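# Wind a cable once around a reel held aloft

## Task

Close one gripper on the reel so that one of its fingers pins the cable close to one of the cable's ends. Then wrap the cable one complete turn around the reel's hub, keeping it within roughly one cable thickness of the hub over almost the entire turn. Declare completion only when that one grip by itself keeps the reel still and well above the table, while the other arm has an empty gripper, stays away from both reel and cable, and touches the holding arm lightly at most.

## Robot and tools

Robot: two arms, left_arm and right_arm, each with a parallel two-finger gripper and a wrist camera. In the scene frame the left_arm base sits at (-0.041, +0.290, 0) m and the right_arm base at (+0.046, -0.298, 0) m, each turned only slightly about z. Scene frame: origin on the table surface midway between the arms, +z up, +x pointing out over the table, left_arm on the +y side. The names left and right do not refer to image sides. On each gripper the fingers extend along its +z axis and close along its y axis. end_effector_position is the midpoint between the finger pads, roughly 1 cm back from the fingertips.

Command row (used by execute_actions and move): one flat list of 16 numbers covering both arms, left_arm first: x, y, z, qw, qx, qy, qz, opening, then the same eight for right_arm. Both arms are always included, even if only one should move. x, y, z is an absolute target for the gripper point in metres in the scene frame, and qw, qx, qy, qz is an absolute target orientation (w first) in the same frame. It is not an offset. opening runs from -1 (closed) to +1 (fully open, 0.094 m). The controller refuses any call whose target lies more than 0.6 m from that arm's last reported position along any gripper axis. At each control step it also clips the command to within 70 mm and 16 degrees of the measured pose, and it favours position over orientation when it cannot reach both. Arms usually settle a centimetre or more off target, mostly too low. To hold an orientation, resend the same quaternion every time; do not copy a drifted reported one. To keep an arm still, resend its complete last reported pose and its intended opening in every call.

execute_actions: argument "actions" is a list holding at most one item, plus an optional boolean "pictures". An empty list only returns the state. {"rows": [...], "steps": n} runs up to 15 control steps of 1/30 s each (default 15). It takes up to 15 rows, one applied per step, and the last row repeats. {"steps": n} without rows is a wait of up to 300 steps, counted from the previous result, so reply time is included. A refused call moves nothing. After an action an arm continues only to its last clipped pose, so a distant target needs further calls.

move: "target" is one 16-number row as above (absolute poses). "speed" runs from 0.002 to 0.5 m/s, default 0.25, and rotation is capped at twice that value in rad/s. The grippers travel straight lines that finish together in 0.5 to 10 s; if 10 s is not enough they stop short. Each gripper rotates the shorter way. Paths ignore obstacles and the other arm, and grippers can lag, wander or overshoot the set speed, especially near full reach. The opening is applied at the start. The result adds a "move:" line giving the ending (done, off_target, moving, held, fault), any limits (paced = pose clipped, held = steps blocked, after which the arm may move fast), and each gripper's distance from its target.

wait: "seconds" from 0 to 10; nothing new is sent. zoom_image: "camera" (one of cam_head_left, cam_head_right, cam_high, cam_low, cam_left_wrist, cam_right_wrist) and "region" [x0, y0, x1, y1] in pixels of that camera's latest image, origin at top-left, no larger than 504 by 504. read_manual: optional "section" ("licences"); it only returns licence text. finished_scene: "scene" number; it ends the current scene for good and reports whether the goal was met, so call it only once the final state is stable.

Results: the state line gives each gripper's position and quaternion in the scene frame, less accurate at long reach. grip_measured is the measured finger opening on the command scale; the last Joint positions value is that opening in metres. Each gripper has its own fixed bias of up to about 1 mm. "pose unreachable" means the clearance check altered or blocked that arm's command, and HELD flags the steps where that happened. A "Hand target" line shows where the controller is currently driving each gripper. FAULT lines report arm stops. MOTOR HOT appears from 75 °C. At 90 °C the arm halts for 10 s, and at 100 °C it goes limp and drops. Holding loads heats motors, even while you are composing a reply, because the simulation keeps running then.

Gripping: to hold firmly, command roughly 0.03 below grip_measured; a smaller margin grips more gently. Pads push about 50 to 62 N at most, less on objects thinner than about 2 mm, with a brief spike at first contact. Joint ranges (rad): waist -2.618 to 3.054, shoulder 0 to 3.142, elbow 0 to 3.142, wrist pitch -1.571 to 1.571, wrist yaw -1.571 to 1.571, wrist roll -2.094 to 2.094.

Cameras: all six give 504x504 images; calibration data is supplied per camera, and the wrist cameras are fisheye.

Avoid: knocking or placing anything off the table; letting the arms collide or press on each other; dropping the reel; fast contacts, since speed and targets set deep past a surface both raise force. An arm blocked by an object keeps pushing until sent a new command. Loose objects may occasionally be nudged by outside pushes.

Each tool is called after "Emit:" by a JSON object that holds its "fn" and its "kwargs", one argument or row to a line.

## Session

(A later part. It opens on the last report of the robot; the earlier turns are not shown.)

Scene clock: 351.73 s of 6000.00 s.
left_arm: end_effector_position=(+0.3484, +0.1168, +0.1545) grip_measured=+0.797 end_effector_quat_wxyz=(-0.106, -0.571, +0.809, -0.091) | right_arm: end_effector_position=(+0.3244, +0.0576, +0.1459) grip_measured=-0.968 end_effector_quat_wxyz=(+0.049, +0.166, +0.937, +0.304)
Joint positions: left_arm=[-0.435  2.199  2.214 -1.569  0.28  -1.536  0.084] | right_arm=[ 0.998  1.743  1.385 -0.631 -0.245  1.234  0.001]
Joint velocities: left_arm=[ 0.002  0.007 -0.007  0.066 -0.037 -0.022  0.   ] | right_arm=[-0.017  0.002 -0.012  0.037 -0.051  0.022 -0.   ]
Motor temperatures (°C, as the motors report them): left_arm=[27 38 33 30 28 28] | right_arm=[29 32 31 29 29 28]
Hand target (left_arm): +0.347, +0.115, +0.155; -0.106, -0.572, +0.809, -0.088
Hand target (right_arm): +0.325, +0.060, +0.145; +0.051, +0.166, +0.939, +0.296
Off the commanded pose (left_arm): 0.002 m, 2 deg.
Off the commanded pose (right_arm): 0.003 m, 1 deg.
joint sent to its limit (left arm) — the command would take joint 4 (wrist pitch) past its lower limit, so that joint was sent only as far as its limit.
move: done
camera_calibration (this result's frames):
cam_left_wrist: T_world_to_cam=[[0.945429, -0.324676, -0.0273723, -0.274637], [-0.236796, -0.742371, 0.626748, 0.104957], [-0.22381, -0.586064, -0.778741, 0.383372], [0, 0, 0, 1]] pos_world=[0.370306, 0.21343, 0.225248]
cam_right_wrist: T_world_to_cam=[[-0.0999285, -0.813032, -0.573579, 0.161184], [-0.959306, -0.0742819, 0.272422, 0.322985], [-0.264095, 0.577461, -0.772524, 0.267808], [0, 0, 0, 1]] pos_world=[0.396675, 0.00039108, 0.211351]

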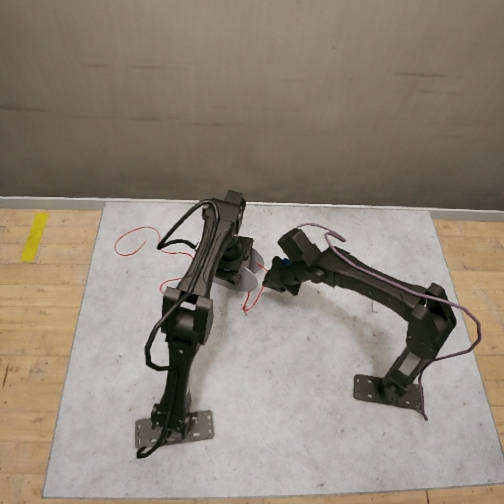

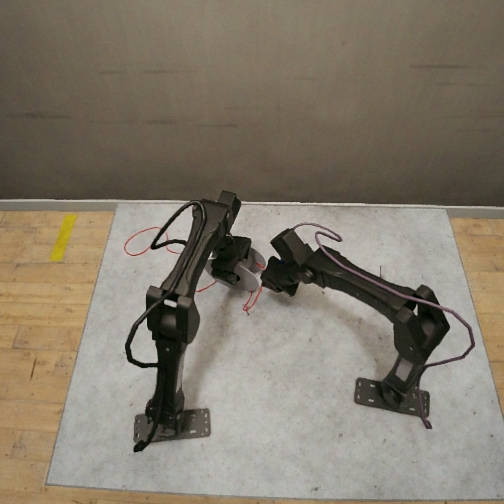

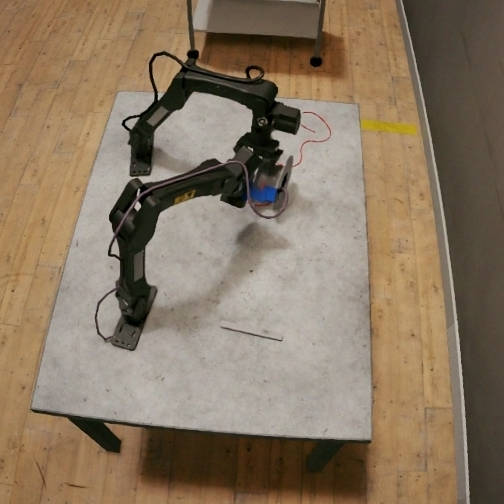

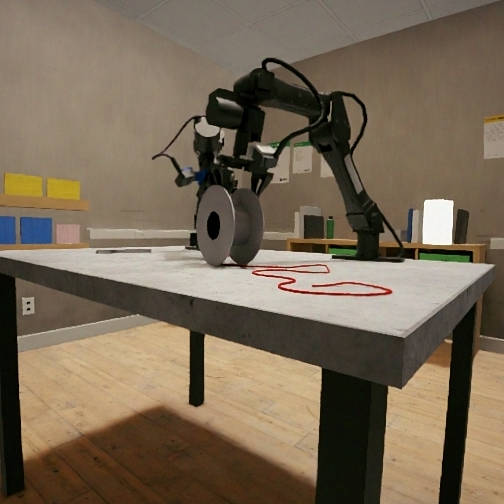

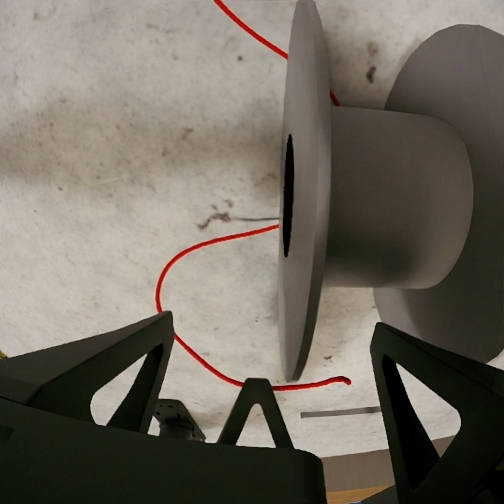

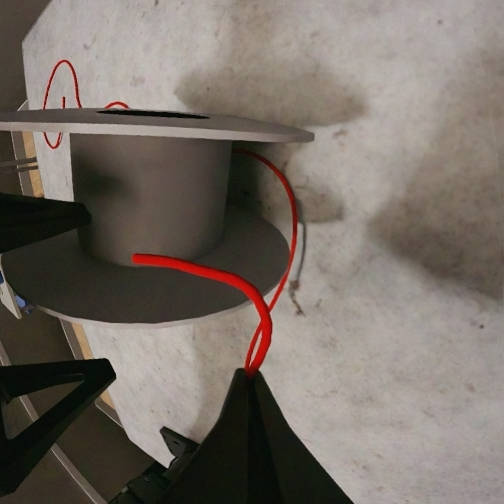

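Emit:
{"fn": "move", "kwargs": {
  "target": [0.352,0.114,0.155,-0.115,-0.57,0.81,-0.075,0.8,0.348,0.085,0.16,0.04,0.169,0.956,0.235,-0.99],
  "speed": 0.04
}}

Scene clock: 357.80 s of 6000.00 s.
left_arm: end_effector_position=(+0.3484, +0.1168, +0.1545) grip_measured=+0.797 end_effector_quat_wxyz=(-0.106, -0.572, +0.808, -0.091) | right_arm: end_effector_position=(+0.3486, +0.0826, +0.1617) grip_measured=-0.968 end_effector_quat_wxyz=(+0.035, +0.174, +0.953, +0.244)
Joint positions: left_arm=[-0.435  2.199  2.214 -1.569  0.28  -1.54   0.084] | right_arm=[ 1.015  1.977  1.816 -0.948 -0.197  1.234  0.001]
Joint velocities: left_arm=[-0.012 -0.012 -0.022  0.022  0.007 -0.037  0.001] | right_arm=[-0.017  0.012 -0.007 -0.125 -0.066 -0.051  0.   ]
Motor temperatures (°C, as the motors report them): left_arm=[27 38 33 29 28 28] | right_arm=[29 32 32 29 29 28]
Hand target (left_arm): +0.352, +0.114, +0.155; -0.104, -0.572, +0.808, -0.091
Hand target (right_arm): +0.348, +0.085, +0.160; +0.039, +0.168, +0.956, +0.236
Off the commanded pose (left_arm): 0.005 m, 2 deg.
Off the commanded pose (right_arm): 0.003 m, 1 deg.
joint sent to its limit (left arm) — the command would take joint 4 (wrist pitch) past its lower limit, so that joint was sent only as far as its limit.
move: done
camera_calibration (this result's frames):
cam_left_wrist: T_world_to_cam=[[0.946584, -0.321201, -0.0284256, -0.275283], [-0.233431, -0.743394, 0.626797, 0.103896], [-0.222459, -0.586681, -0.778664, 0.382961], [0, 0, 0, 1]] pos_world=[0.370024, 0.213491, 0.225251]
cam_right_wrist: T_world_to_cam=[[-0.132906, -0.872728, -0.469768, 0.192683], [-0.944222, -0.0325952, 0.327693, 0.326075], [-0.301299, 0.487117, -0.819717, 0.300057], [0, 0, 0, 1]] pos_world=[0.423902, 0.032625, 0.229626]

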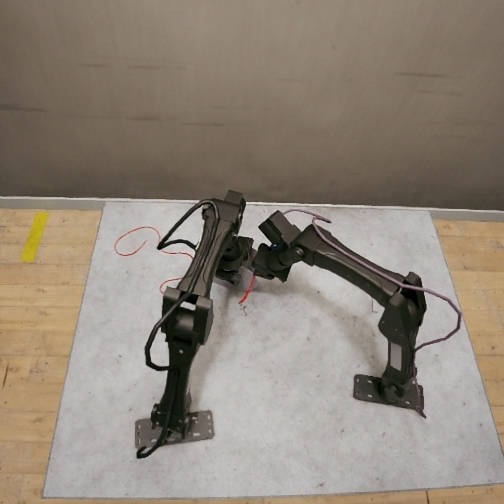

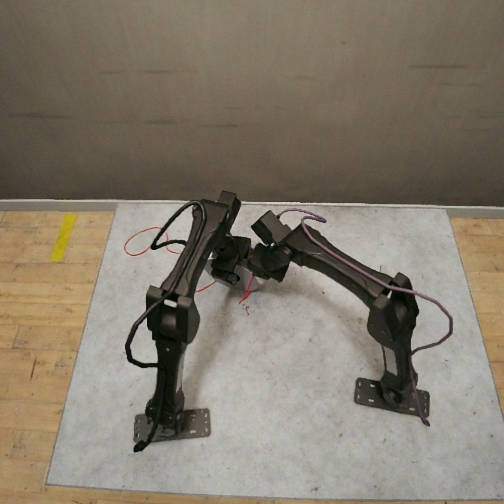

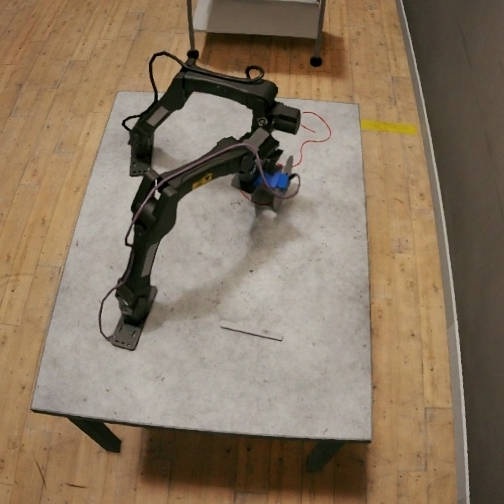

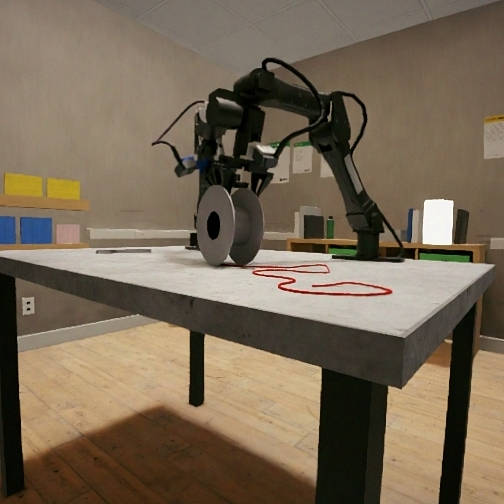

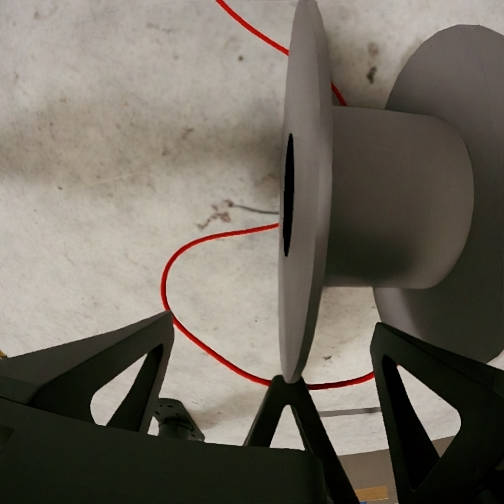

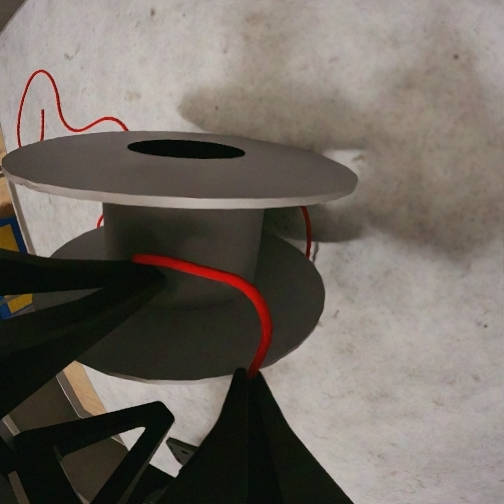

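Emit:
{"fn": "move", "kwargs": {
  "target": [0.352,0.114,0.155,-0.115,-0.57,0.81,-0.075,1,0.325,0.06,0.165,0.04,0.169,0.956,0.235,-0.99],
  "speed": 0.05
}}

Emit:
{"fn": "move", "kwargs": {
  "target": [0.352,0.114,0.155,-0.115,-0.57,0.81,-0.075,1,0.322,0.097,0.16,0.04,0.169,0.956,0.235,-0.99],
  "speed": 0.04
}}

Scene clock: 363.03 s of 6000.00 s.
left_arm: end_effector_position=(+0.3484, +0.1168, +0.1545) grip_measured=+1.000 end_effector_quat_wxyz=(-0.106, -0.572, +0.808, -0.091) | right_arm: end_effector_position=(+0.3288, +0.0604, +0.1621) grip_measured=-0.968 end_effector_quat_wxyz=(+0.031, +0.176, +0.955, +0.235)
Joint positions: left_arm=[-0.435  2.199  2.214 -1.569  0.28  -1.54   0.094] | right_arm=[ 1.015  1.874  1.686 -0.943 -0.194  1.234  0.001]
Joint velocities: left_arm=[ 0.007 -0.022 -0.022 -0.022  0.051 -0.066  0.   ] | right_arm=[-0.002 -0.012 -0.012 -0.022  0.066 -0.139  0.001]
Motor temperatures (°C, as the motors report them): left_arm=[27 38 33 29 28 28] | right_arm=[29 33 32 29 29 28]
Hand target (left_arm): +0.352, +0.114, +0.155; -0.104, -0.572, +0.808, -0.091
Hand target (right_arm): +0.325, +0.060, +0.164; +0.039, +0.169, +0.956, +0.235
Off the commanded pose (left_arm): 0.005 m, 2 deg.
Off the commanded pose (right_arm): 0.005 m, 1 deg.
joint sent to its limit (left arm) — the command would take joint 4 (wrist pitch) past its lower limit, so that joint was sent only as far as its limit.
move: done
camera_calibration (this result's frames):
cam_left_wrist: T_world_to_cam=[[0.946584, -0.321201, -0.0284256, -0.275283], [-0.233431, -0.743394, 0.626797, 0.103896], [-0.222459, -0.586681, -0.778664, 0.382961], [0, 0, 0, 1]] pos_world=[0.370024, 0.213491, 0.225251]
cam_right_wrist: T_world_to_cam=[[-0.139791, -0.880567, -0.452836, 0.170856], [-0.94001, -0.025709, 0.340176, 0.302716], [-0.311189, 0.473224, -0.824148, 0.309982], [0, 0, 0, 1]] pos_world=[0.404904, 0.0115411, 0.229864]

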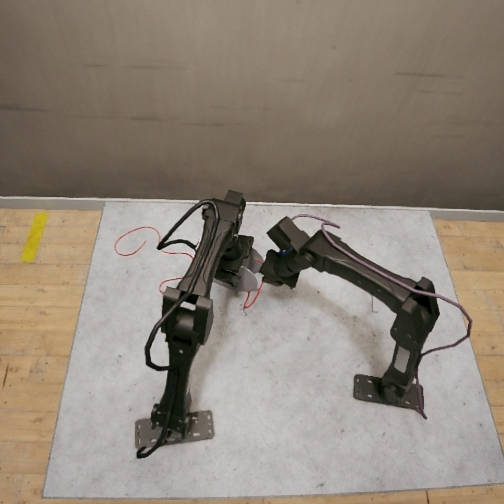

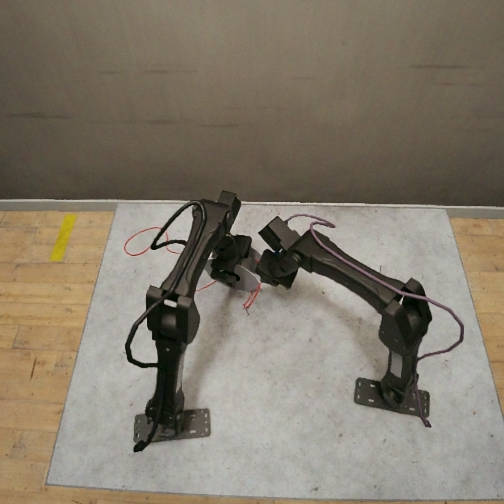

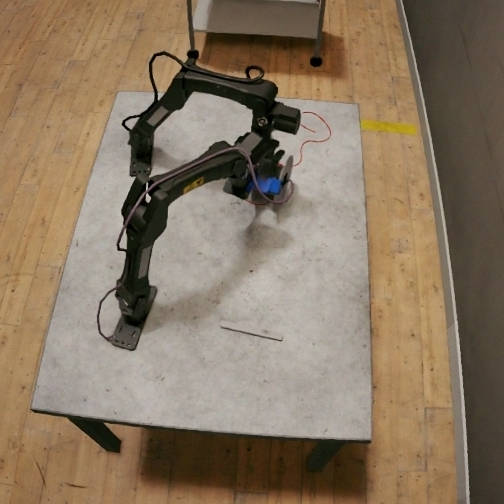

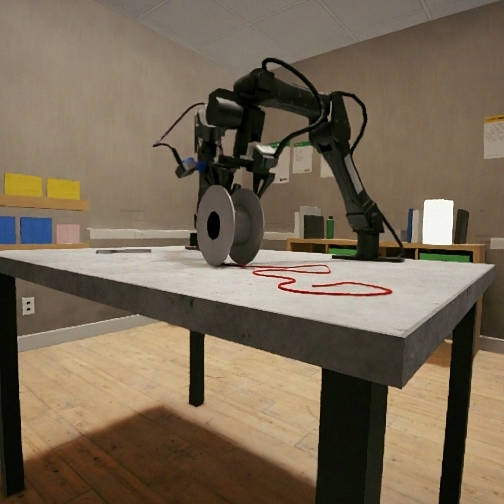

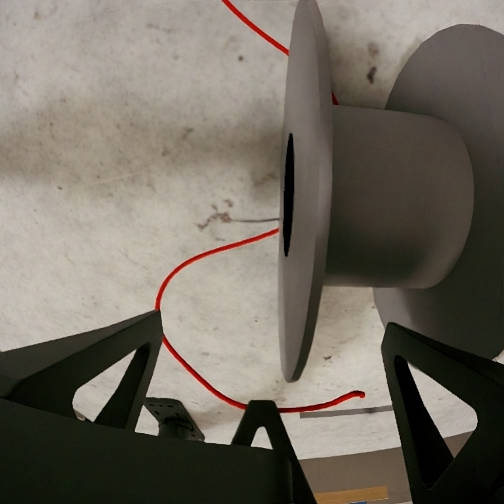

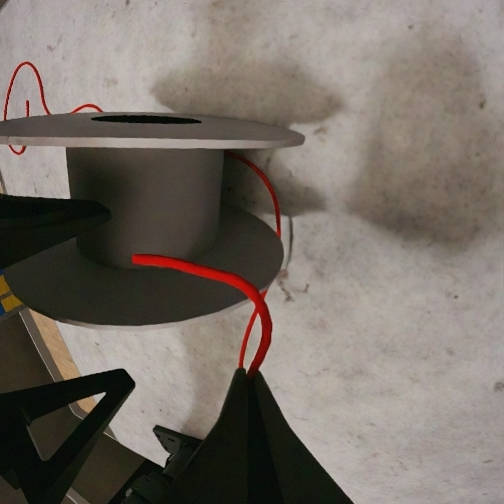

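Scene clock: 364.27 s of 6000.00 s.
left_arm: end_effector_position=(+0.3484, +0.1168, +0.1545) grip_measured=+1.000 end_effector_quat_wxyz=(-0.106, -0.572, +0.808, -0.091) | right_arm: end_effector_position=(+0.3187, +0.0922, +0.1592) grip_measured=-0.968 end_effector_quat_wxyz=(+0.031, +0.170, +0.956, +0.236)
Joint positions: left_arm=[-0.435  2.199  2.214 -1.569  0.28  -1.54   0.094] | right_arm=[ 1.086  1.943  1.766 -0.942 -0.168  1.287  0.001]
Joint velocities: left_arm=[ 0.017 -0.007  0.002 -0.066 -0.066  0.037  0.   ] | right_arm=[ 0.007 -0.002  0.012 -0.022 -0.022  0.022 -0.001]
Motor temperatures (°C, as the motors report them): left_arm=[27 38 33 29 28 28] | right_arm=[29 33 32 30 29 28]
Hand target (left_arm): +0.352, +0.114, +0.155; -0.104, -0.572, +0.808, -0.091
Hand target (right_arm): +0.322, +0.097, +0.161; +0.039, +0.169, +0.956, +0.236
Off the commanded pose (left_arm): 0.005 m, 2 deg.
Off the commanded pose (right_arm): 0.006 m, 1 deg.
joint sent to its limit (left arm) — the command would take joint 4 (wrist pitch) past its lower limit, so that joint was sent only as far as its limit.
move: done
camera_calibration (this result's frames):
cam_left_wrist: T_world_to_cam=[[0.946584, -0.321201, -0.0284256, -0.275283], [-0.233431, -0.743394, 0.626797, 0.103896], [-0.222459, -0.586681, -0.778664, 0.382961], [0, 0, 0, 1]] pos_world=[0.370024, 0.213491, 0.225251]
cam_right_wrist: T_world_to_cam=[[-0.127751, -0.881951, -0.453699, 0.19259], [-0.940351, -0.0377212, 0.338107, 0.296592], [-0.315308, 0.46983, -0.824524, 0.29109], [0, 0, 0, 1]] pos_world=[0.395288, 0.0442793, 0.227109]

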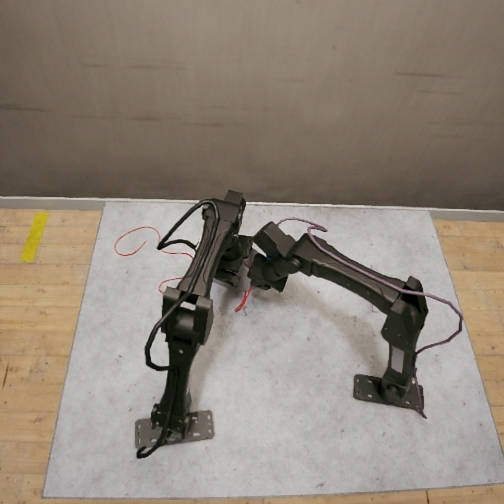

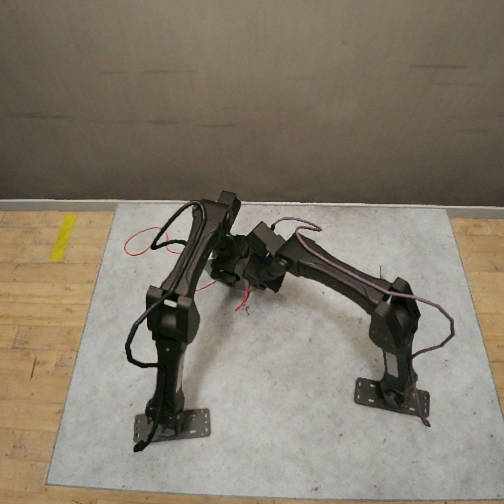

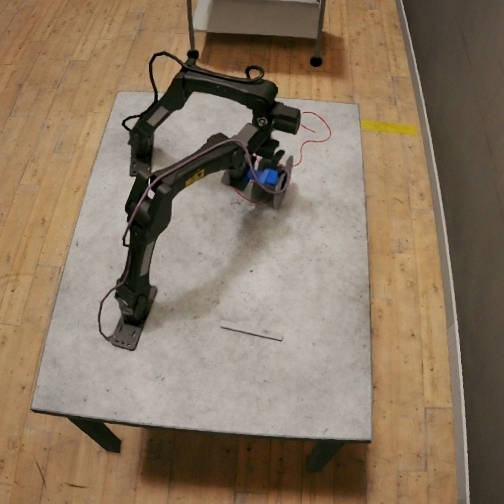

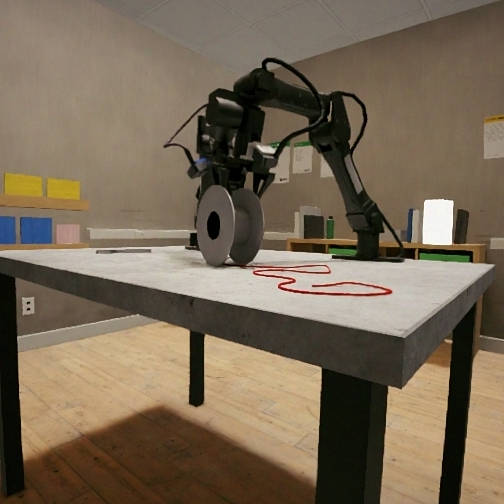

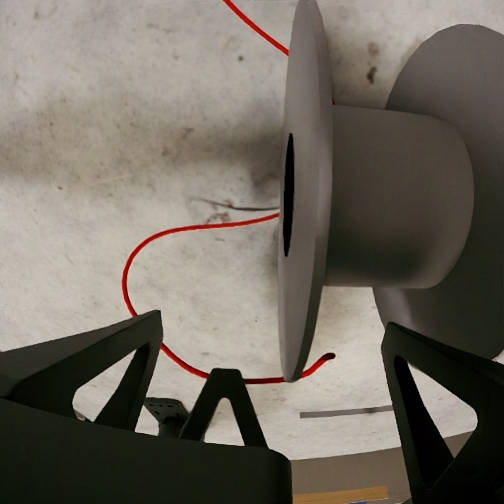

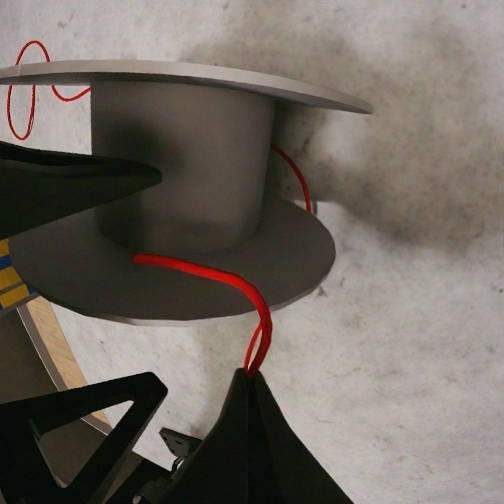

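Emit:
{"fn": "move", "kwargs": {
  "target": [0.356,0.104,0.148,-0.115,-0.57,0.81,-0.075,0.3,0.322,0.097,0.16,0.04,0.169,0.956,0.235,-0.99],
  "speed": 0.03
}}

Emit:
{"fn": "move", "kwargs": {
  "target": [0.356,0.104,0.148,-0.115,-0.57,0.81,-0.075,-0.99,0.322,0.097,0.16,0.04,0.169,0.956,0.235,-0.99]
}}

Scene clock: 368.90 s of 6000.00 s.
left_arm: end_effector_position=(+0.3524, +0.1080, +0.1446) grip_measured=+0.303 end_effector_quat_wxyz=(-0.111, -0.573, +0.808, -0.085) | right_arm: end_effector_position=(+0.3193, +0.0920, +0.1592) grip_measured=-0.968 end_effector_quat_wxyz=(+0.032, +0.171, +0.956, +0.235)
Joint positions: left_arm=[-0.452  2.243  2.248 -1.569  0.28  -1.557  0.061] | right_arm=[ 1.086  1.943  1.766 -0.942 -0.164  1.288  0.001]
Joint velocities: left_arm=[-0.017  0.002 -0.017 -0.007 -0.095 -0.051  0.001] | right_arm=[-0.017 -0.017 -0.002  0.007  0.139 -0.051 -0.   ]
Motor temperatures (°C, as the motors report them): left_arm=[27 38 33 29 28 28] | right_arm=[29 33 32 30 29 28]
Hand target (left_arm): +0.355, +0.104, +0.148; -0.106, -0.572, +0.809, -0.088
Hand target (right_arm): +0.322, +0.097, +0.160; +0.040, +0.169, +0.956, +0.235
Off the commanded pose (left_arm): 0.006 m, 1 deg.
Off the commanded pose (right_arm): 0.006 m, 1 deg.
joint sent to its limit (left arm) — the command would take joint 4 (wrist pitch) past its lower limit, so that joint was sent only as far as its limit.
move: done
camera_calibration (this result's frames):
cam_left_wrist: T_world_to_cam=[[0.9457, -0.321995, -0.0443931, -0.279442], [-0.224628, -0.746142, 0.626749, 0.101656], [-0.234934, -0.582745, -0.777955, 0.374858], [0, 0, 0, 1]] pos_world=[0.37517, 0.204317, 0.215505]
cam_right_wrist: T_world_to_cam=[[-0.128996, -0.882293, -0.452679, 0.1927], [-0.941167, -0.0348599, 0.33614, 0.297392], [-0.312354, 0.469407, -0.825888, 0.290746], [0, 0, 0, 1]] pos_world=[0.395569, 0.0439062, 0.22739]

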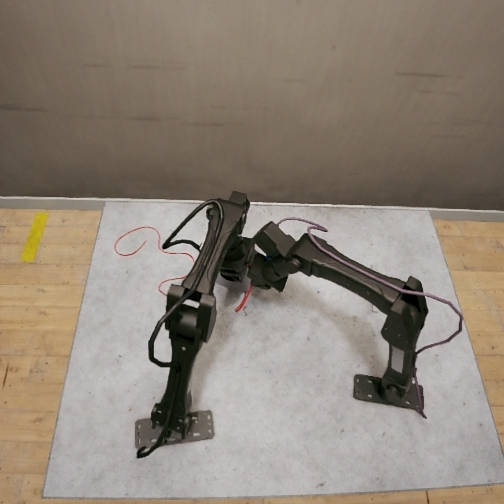

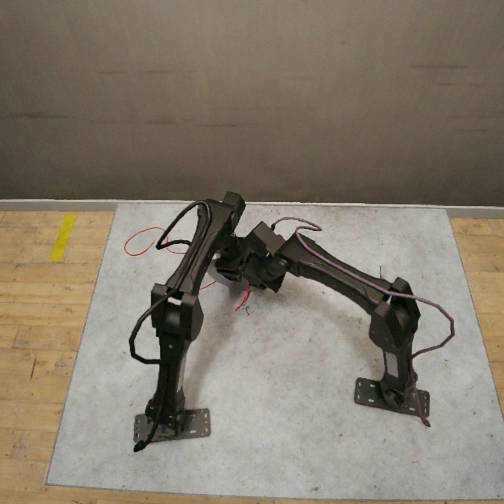

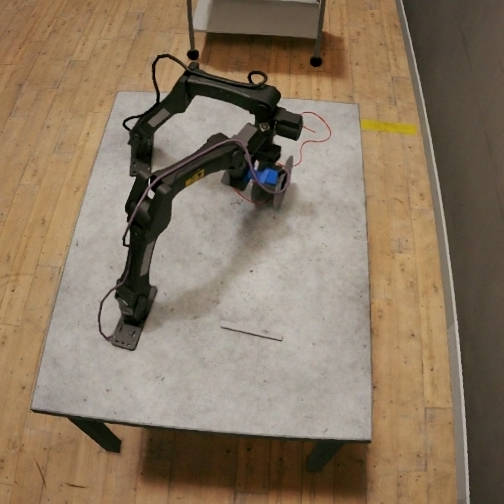

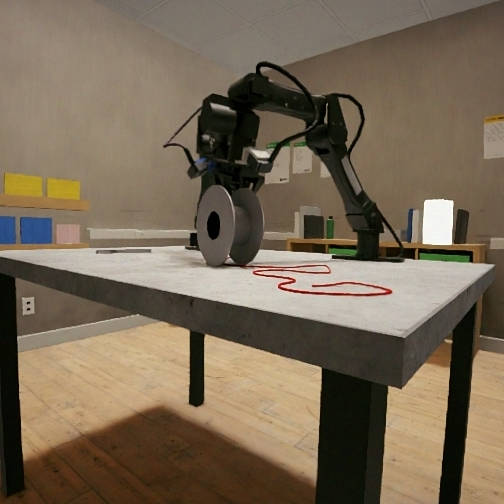

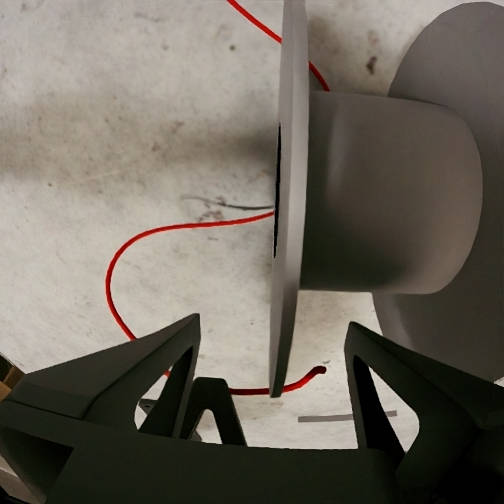

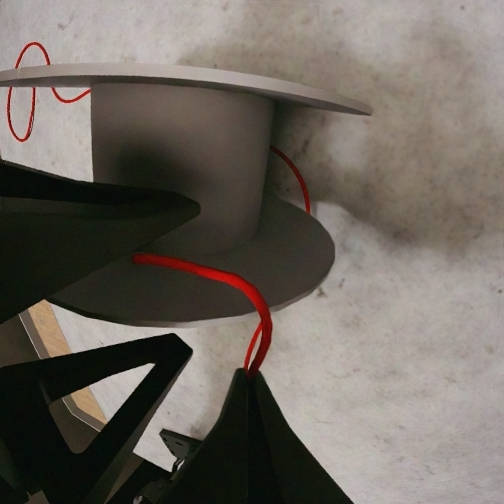

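Scene clock: 369.60 s of 6000.00 s.
left_arm: end_effector_position=(+0.3527, +0.1082, +0.1445) grip_measured=-0.901 end_effector_quat_wxyz=(-0.110, -0.574, +0.807, -0.084) | right_arm: end_effector_position=(+0.3193, +0.0920, +0.1592) grip_measured=-0.968 end_effector_quat_wxyz=(+0.032, +0.171, +0.956, +0.235)
Joint positions: left_arm=[-0.452  2.243  2.248 -1.568  0.279 -1.559  0.005] | right_arm=[ 1.086  1.943  1.766 -0.942 -0.164  1.288  0.001]
Joint velocities: left_arm=[ 0.007  0.007  0.012 -0.051  0.007  0.007 -0.002] | right_arm=[-0.012  0.002 -0.002 -0.081 -0.051 -0.007  0.001]
Motor temperatures (°C, as the motors report them): left_arm=[27 38 33 29 28 28] | right_arm=[29 33 32 30 29 28]
Hand target (left_arm): +0.355, +0.104, +0.148; -0.106, -0.572, +0.809, -0.089
Hand target (right_arm): +0.322, +0.097, +0.160; +0.040, +0.169, +0.956, +0.235
Off the commanded pose (left_arm): 0.006 m, 1 deg.
Off the commanded pose (right_arm): 0.006 m, 1 deg.
joint sent to its limit (left arm) — the command would take joint 4 (wrist pitch) past its lower limit, so that joint was sent only as far as its limit.
move: done
camera_calibration (this result's frames):
cam_left_wrist: T_world_to_cam=[[0.946436, -0.319843, -0.04427, -0.280138], [-0.223356, -0.747509, 0.625573, 0.101771], [-0.233178, -0.582177, -0.778908, 0.374428], [0, 0, 0, 1]] pos_world=[0.375172, 0.204458, 0.215579]
cam_right_wrist: T_world_to_cam=[[-0.128996, -0.882293, -0.452679, 0.1927], [-0.941167, -0.0348599, 0.33614, 0.297392], [-0.312354, 0.469407, -0.825888, 0.290746], [0, 0, 0, 1]] pos_world=[0.395569, 0.0439062, 0.22739]

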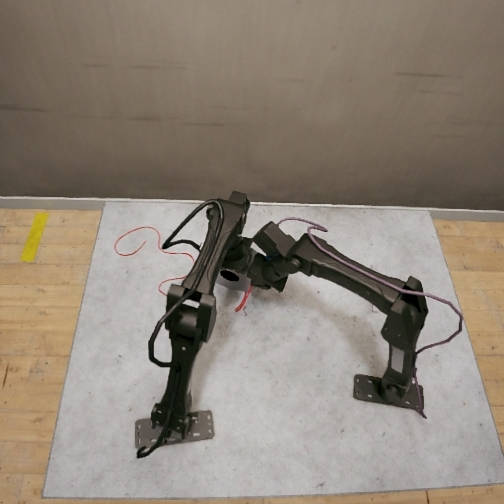

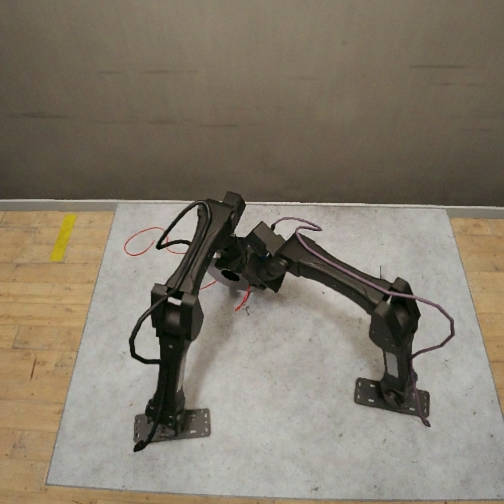

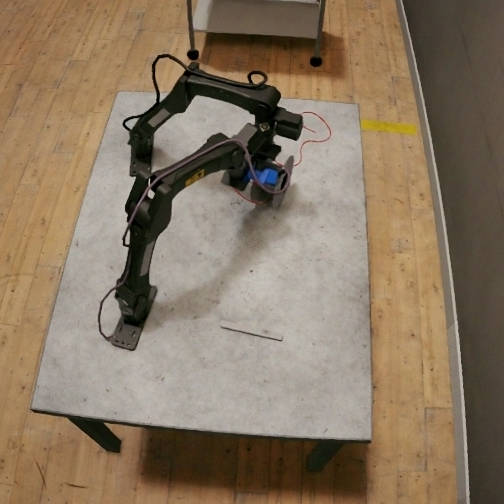

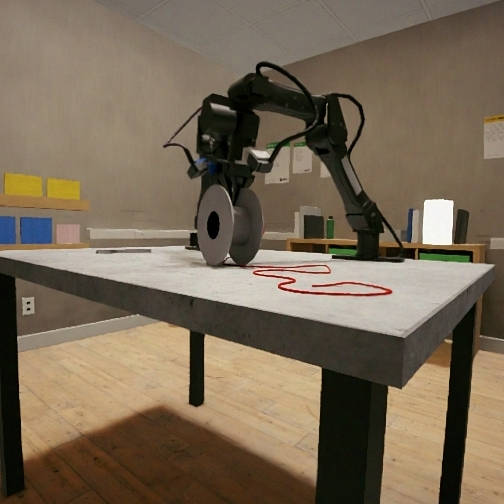

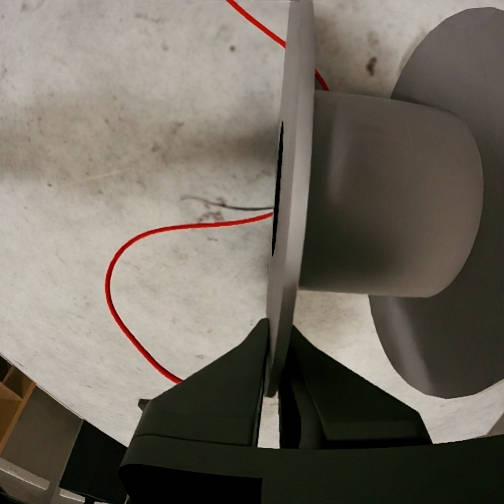

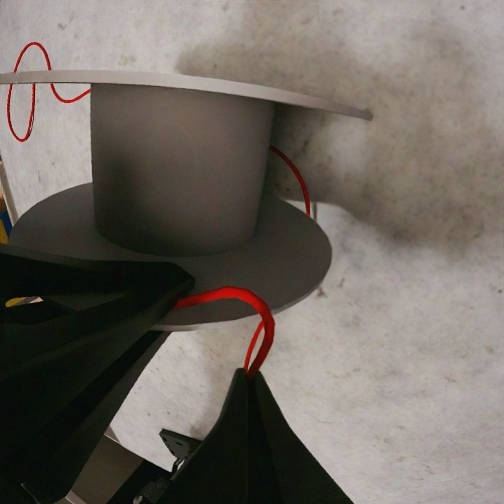

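Emit:
{"fn": "move", "kwargs": {
  "target": [0.356,0.104,0.148,-0.115,-0.57,0.81,-0.075,-0.99,0.36,0.065,0.15,0.2,-0.3,0.9,0.25,-0.99],
  "speed": 0.15
}}

Emit:
{"fn": "move", "kwargs": {
  "target": [0.356,0.104,0.148,-0.115,-0.57,0.81,-0.075,-0.99,0.35,0.0,0.22,0.2,-0.3,0.9,0.25,-0.3],
  "speed": 0.1
}}

Scene clock: 377.13 s of 6000.00 s.
left_arm: end_effector_position=(+0.3526, +0.1082, +0.1445) grip_measured=-0.901 end_effector_quat_wxyz=(-0.111, -0.575, +0.806, -0.084) | right_arm: end_effector_position=(+0.3626, +0.0653, +0.1438) grip_measured=-0.968 end_effector_quat_wxyz=(+0.195, -0.287, +0.907, +0.238)
Joint positions: left_arm=[-0.452  2.243  2.248 -1.569  0.279 -1.561  0.005] | right_arm=[ 0.951  1.86   1.523 -0.653 -0.246  0.223  0.001]
Joint velocities: left_arm=[-0.022 -0.017 -0.007 -0.022 -0.066  0.037 -0.002] | right_arm=[-0.002 -0.017 -0.012  0.051 -0.066  0.037  0.   ]
Motor temperatures (°C, as the motors report them): left_arm=[27 38 33 29 28 28] | right_arm=[29 34 32 30 29 28]
Hand target (left_arm): +0.356, +0.104, +0.148; -0.106, -0.572, +0.809, -0.089
Hand target (right_arm): +0.360, +0.065, +0.150; +0.201, -0.300, +0.899, +0.247
Off the commanded pose (left_arm): 0.006 m, 1 deg.
Off the commanded pose (right_arm): 0.007 m, 2 deg.
joint sent to its limit (left arm) — the command would take joint 4 (wrist pitch) past its lower limit, so that joint was sent only as far as its limit.
move: done
camera_calibration (this result's frames):
cam_left_wrist: T_world_to_cam=[[0.947094, -0.317746, -0.0452803, -0.280359], [-0.221107, -0.74819, 0.625558, 0.101056], [-0.232647, -0.58245, -0.778863, 0.374261], [0, 0, 0, 1]] pos_world=[0.374942, 0.204514, 0.215586]
cam_right_wrist: T_world_to_cam=[[0.744948, -0.630167, -0.218955, -0.199188], [-0.661647, -0.73987, -0.121719, 0.352916], [-0.0852949, 0.235546, -0.968113, 0.257413], [0, 0, 0, 1]] pos_world=[0.403847, 0.0749577, 0.248548]

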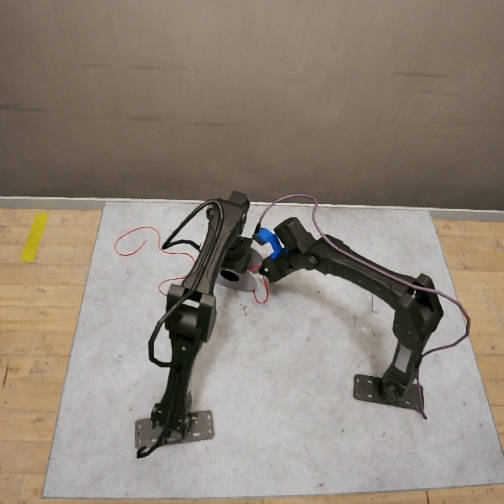

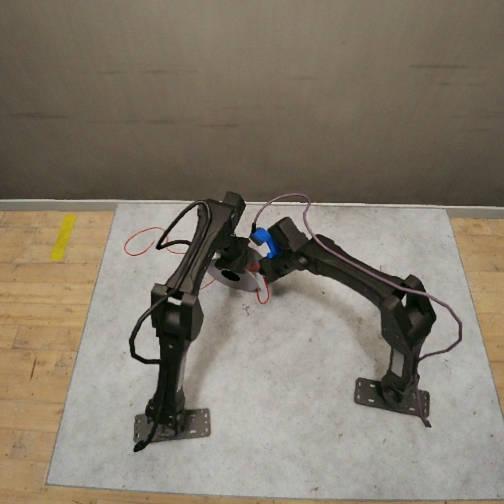

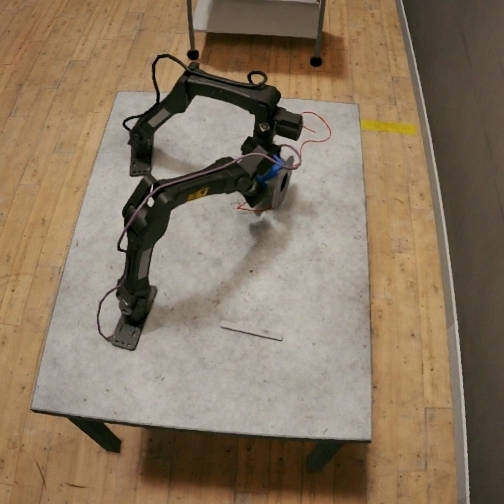

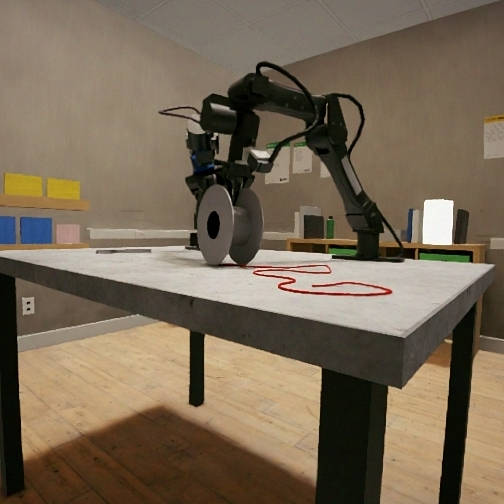

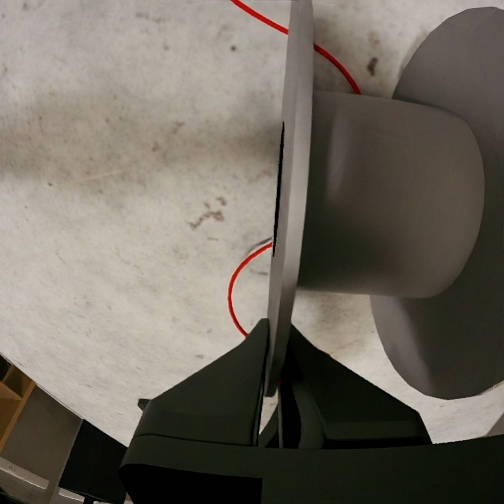

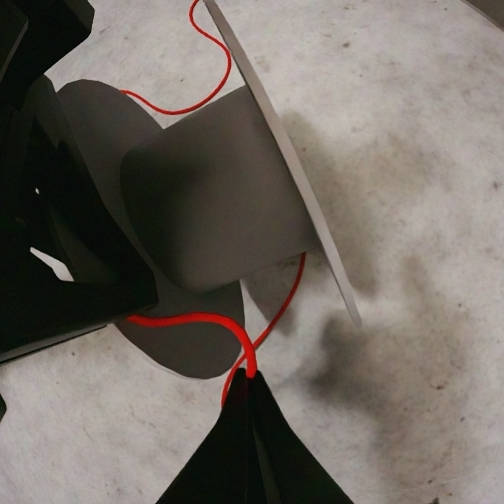

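Scene clock: 378.70 s of 6000.00 s.
left_arm: end_effector_position=(+0.3525, +0.1082, +0.1445) grip_measured=-0.901 end_effector_quat_wxyz=(-0.111, -0.575, +0.806, -0.084) | right_arm: end_effector_position=(+0.3498, +0.0002, +0.2063) grip_measured=-0.303 end_effector_quat_wxyz=(+0.193, -0.296, +0.904, +0.240)
Joint positions: left_arm=[-0.452  2.243  2.248 -1.569  0.279 -1.561  0.005] | right_arm=[ 0.831  1.672  1.549 -0.901 -0.32   0.099  0.033]
Joint velocities: left_arm=[-0.002  0.002  0.002 -0.037 -0.007  0.022  0.   ] | right_arm=[-0.012  0.027 -0.002 -0.037  0.022 -0.081 -0.   ]
Motor temperatures (°C, as the motors report them): left_arm=[27 38 33 29 28 28] | right_arm=[29 34 32 30 29 28]
Hand target (left_arm): +0.355, +0.104, +0.148; -0.106, -0.572, +0.809, -0.089
Hand target (right_arm): +0.349, -0.001, +0.219; +0.201, -0.300, +0.899, +0.248
Off the commanded pose (left_arm): 0.007 m, 1 deg.
Off the commanded pose (right_arm): 0.014 m, 2 deg.
joint sent to its limit (left arm) — the command would take joint 4 (wrist pitch) past its lower limit, so that joint was sent only as far as its limit.
move: off_target (right_arm)
camera_calibration (this result's frames):
cam_left_wrist: T_world_to_cam=[[0.947077, -0.317741, -0.0456614, -0.280207], [-0.220881, -0.748266, 0.625548, 0.100989], [-0.232929, -0.582356, -0.778849, 0.374344], [0, 0, 0, 1]] pos_world=[0.37488, 0.204535, 0.215589]
cam_right_wrist: T_world_to_cam=[[0.757496, -0.615411, -0.217874, -0.221662], [-0.646805, -0.75274, -0.122582, 0.298895], [-0.0885638, 0.233778, -0.968248, 0.333324], [0, 0, 0, 1]] pos_world=[0.390755, 0.0106534, 0.311085]

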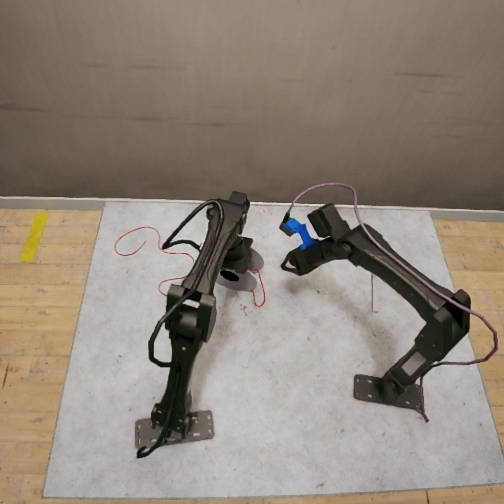

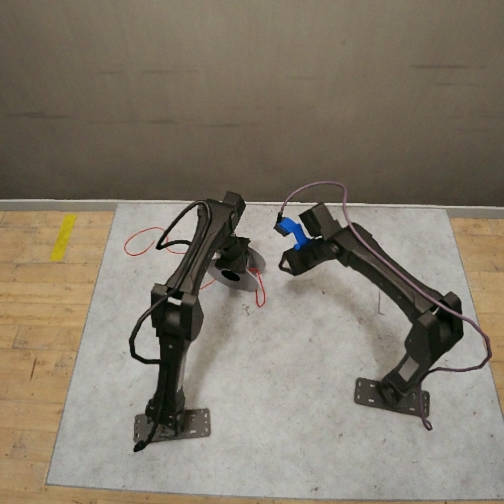

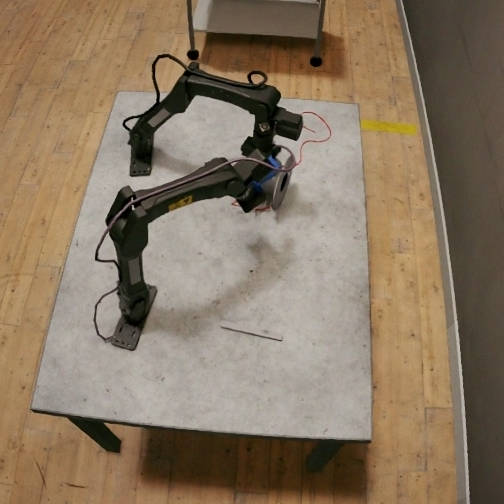

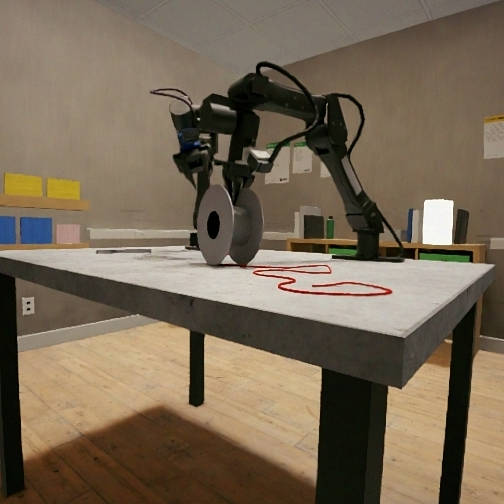

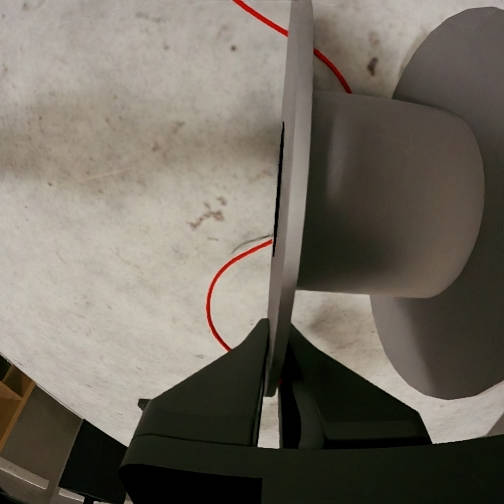

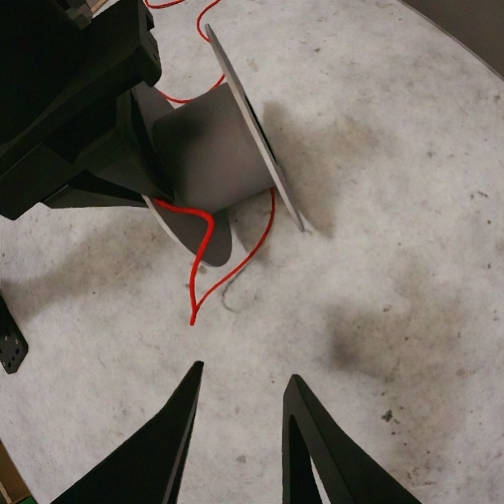

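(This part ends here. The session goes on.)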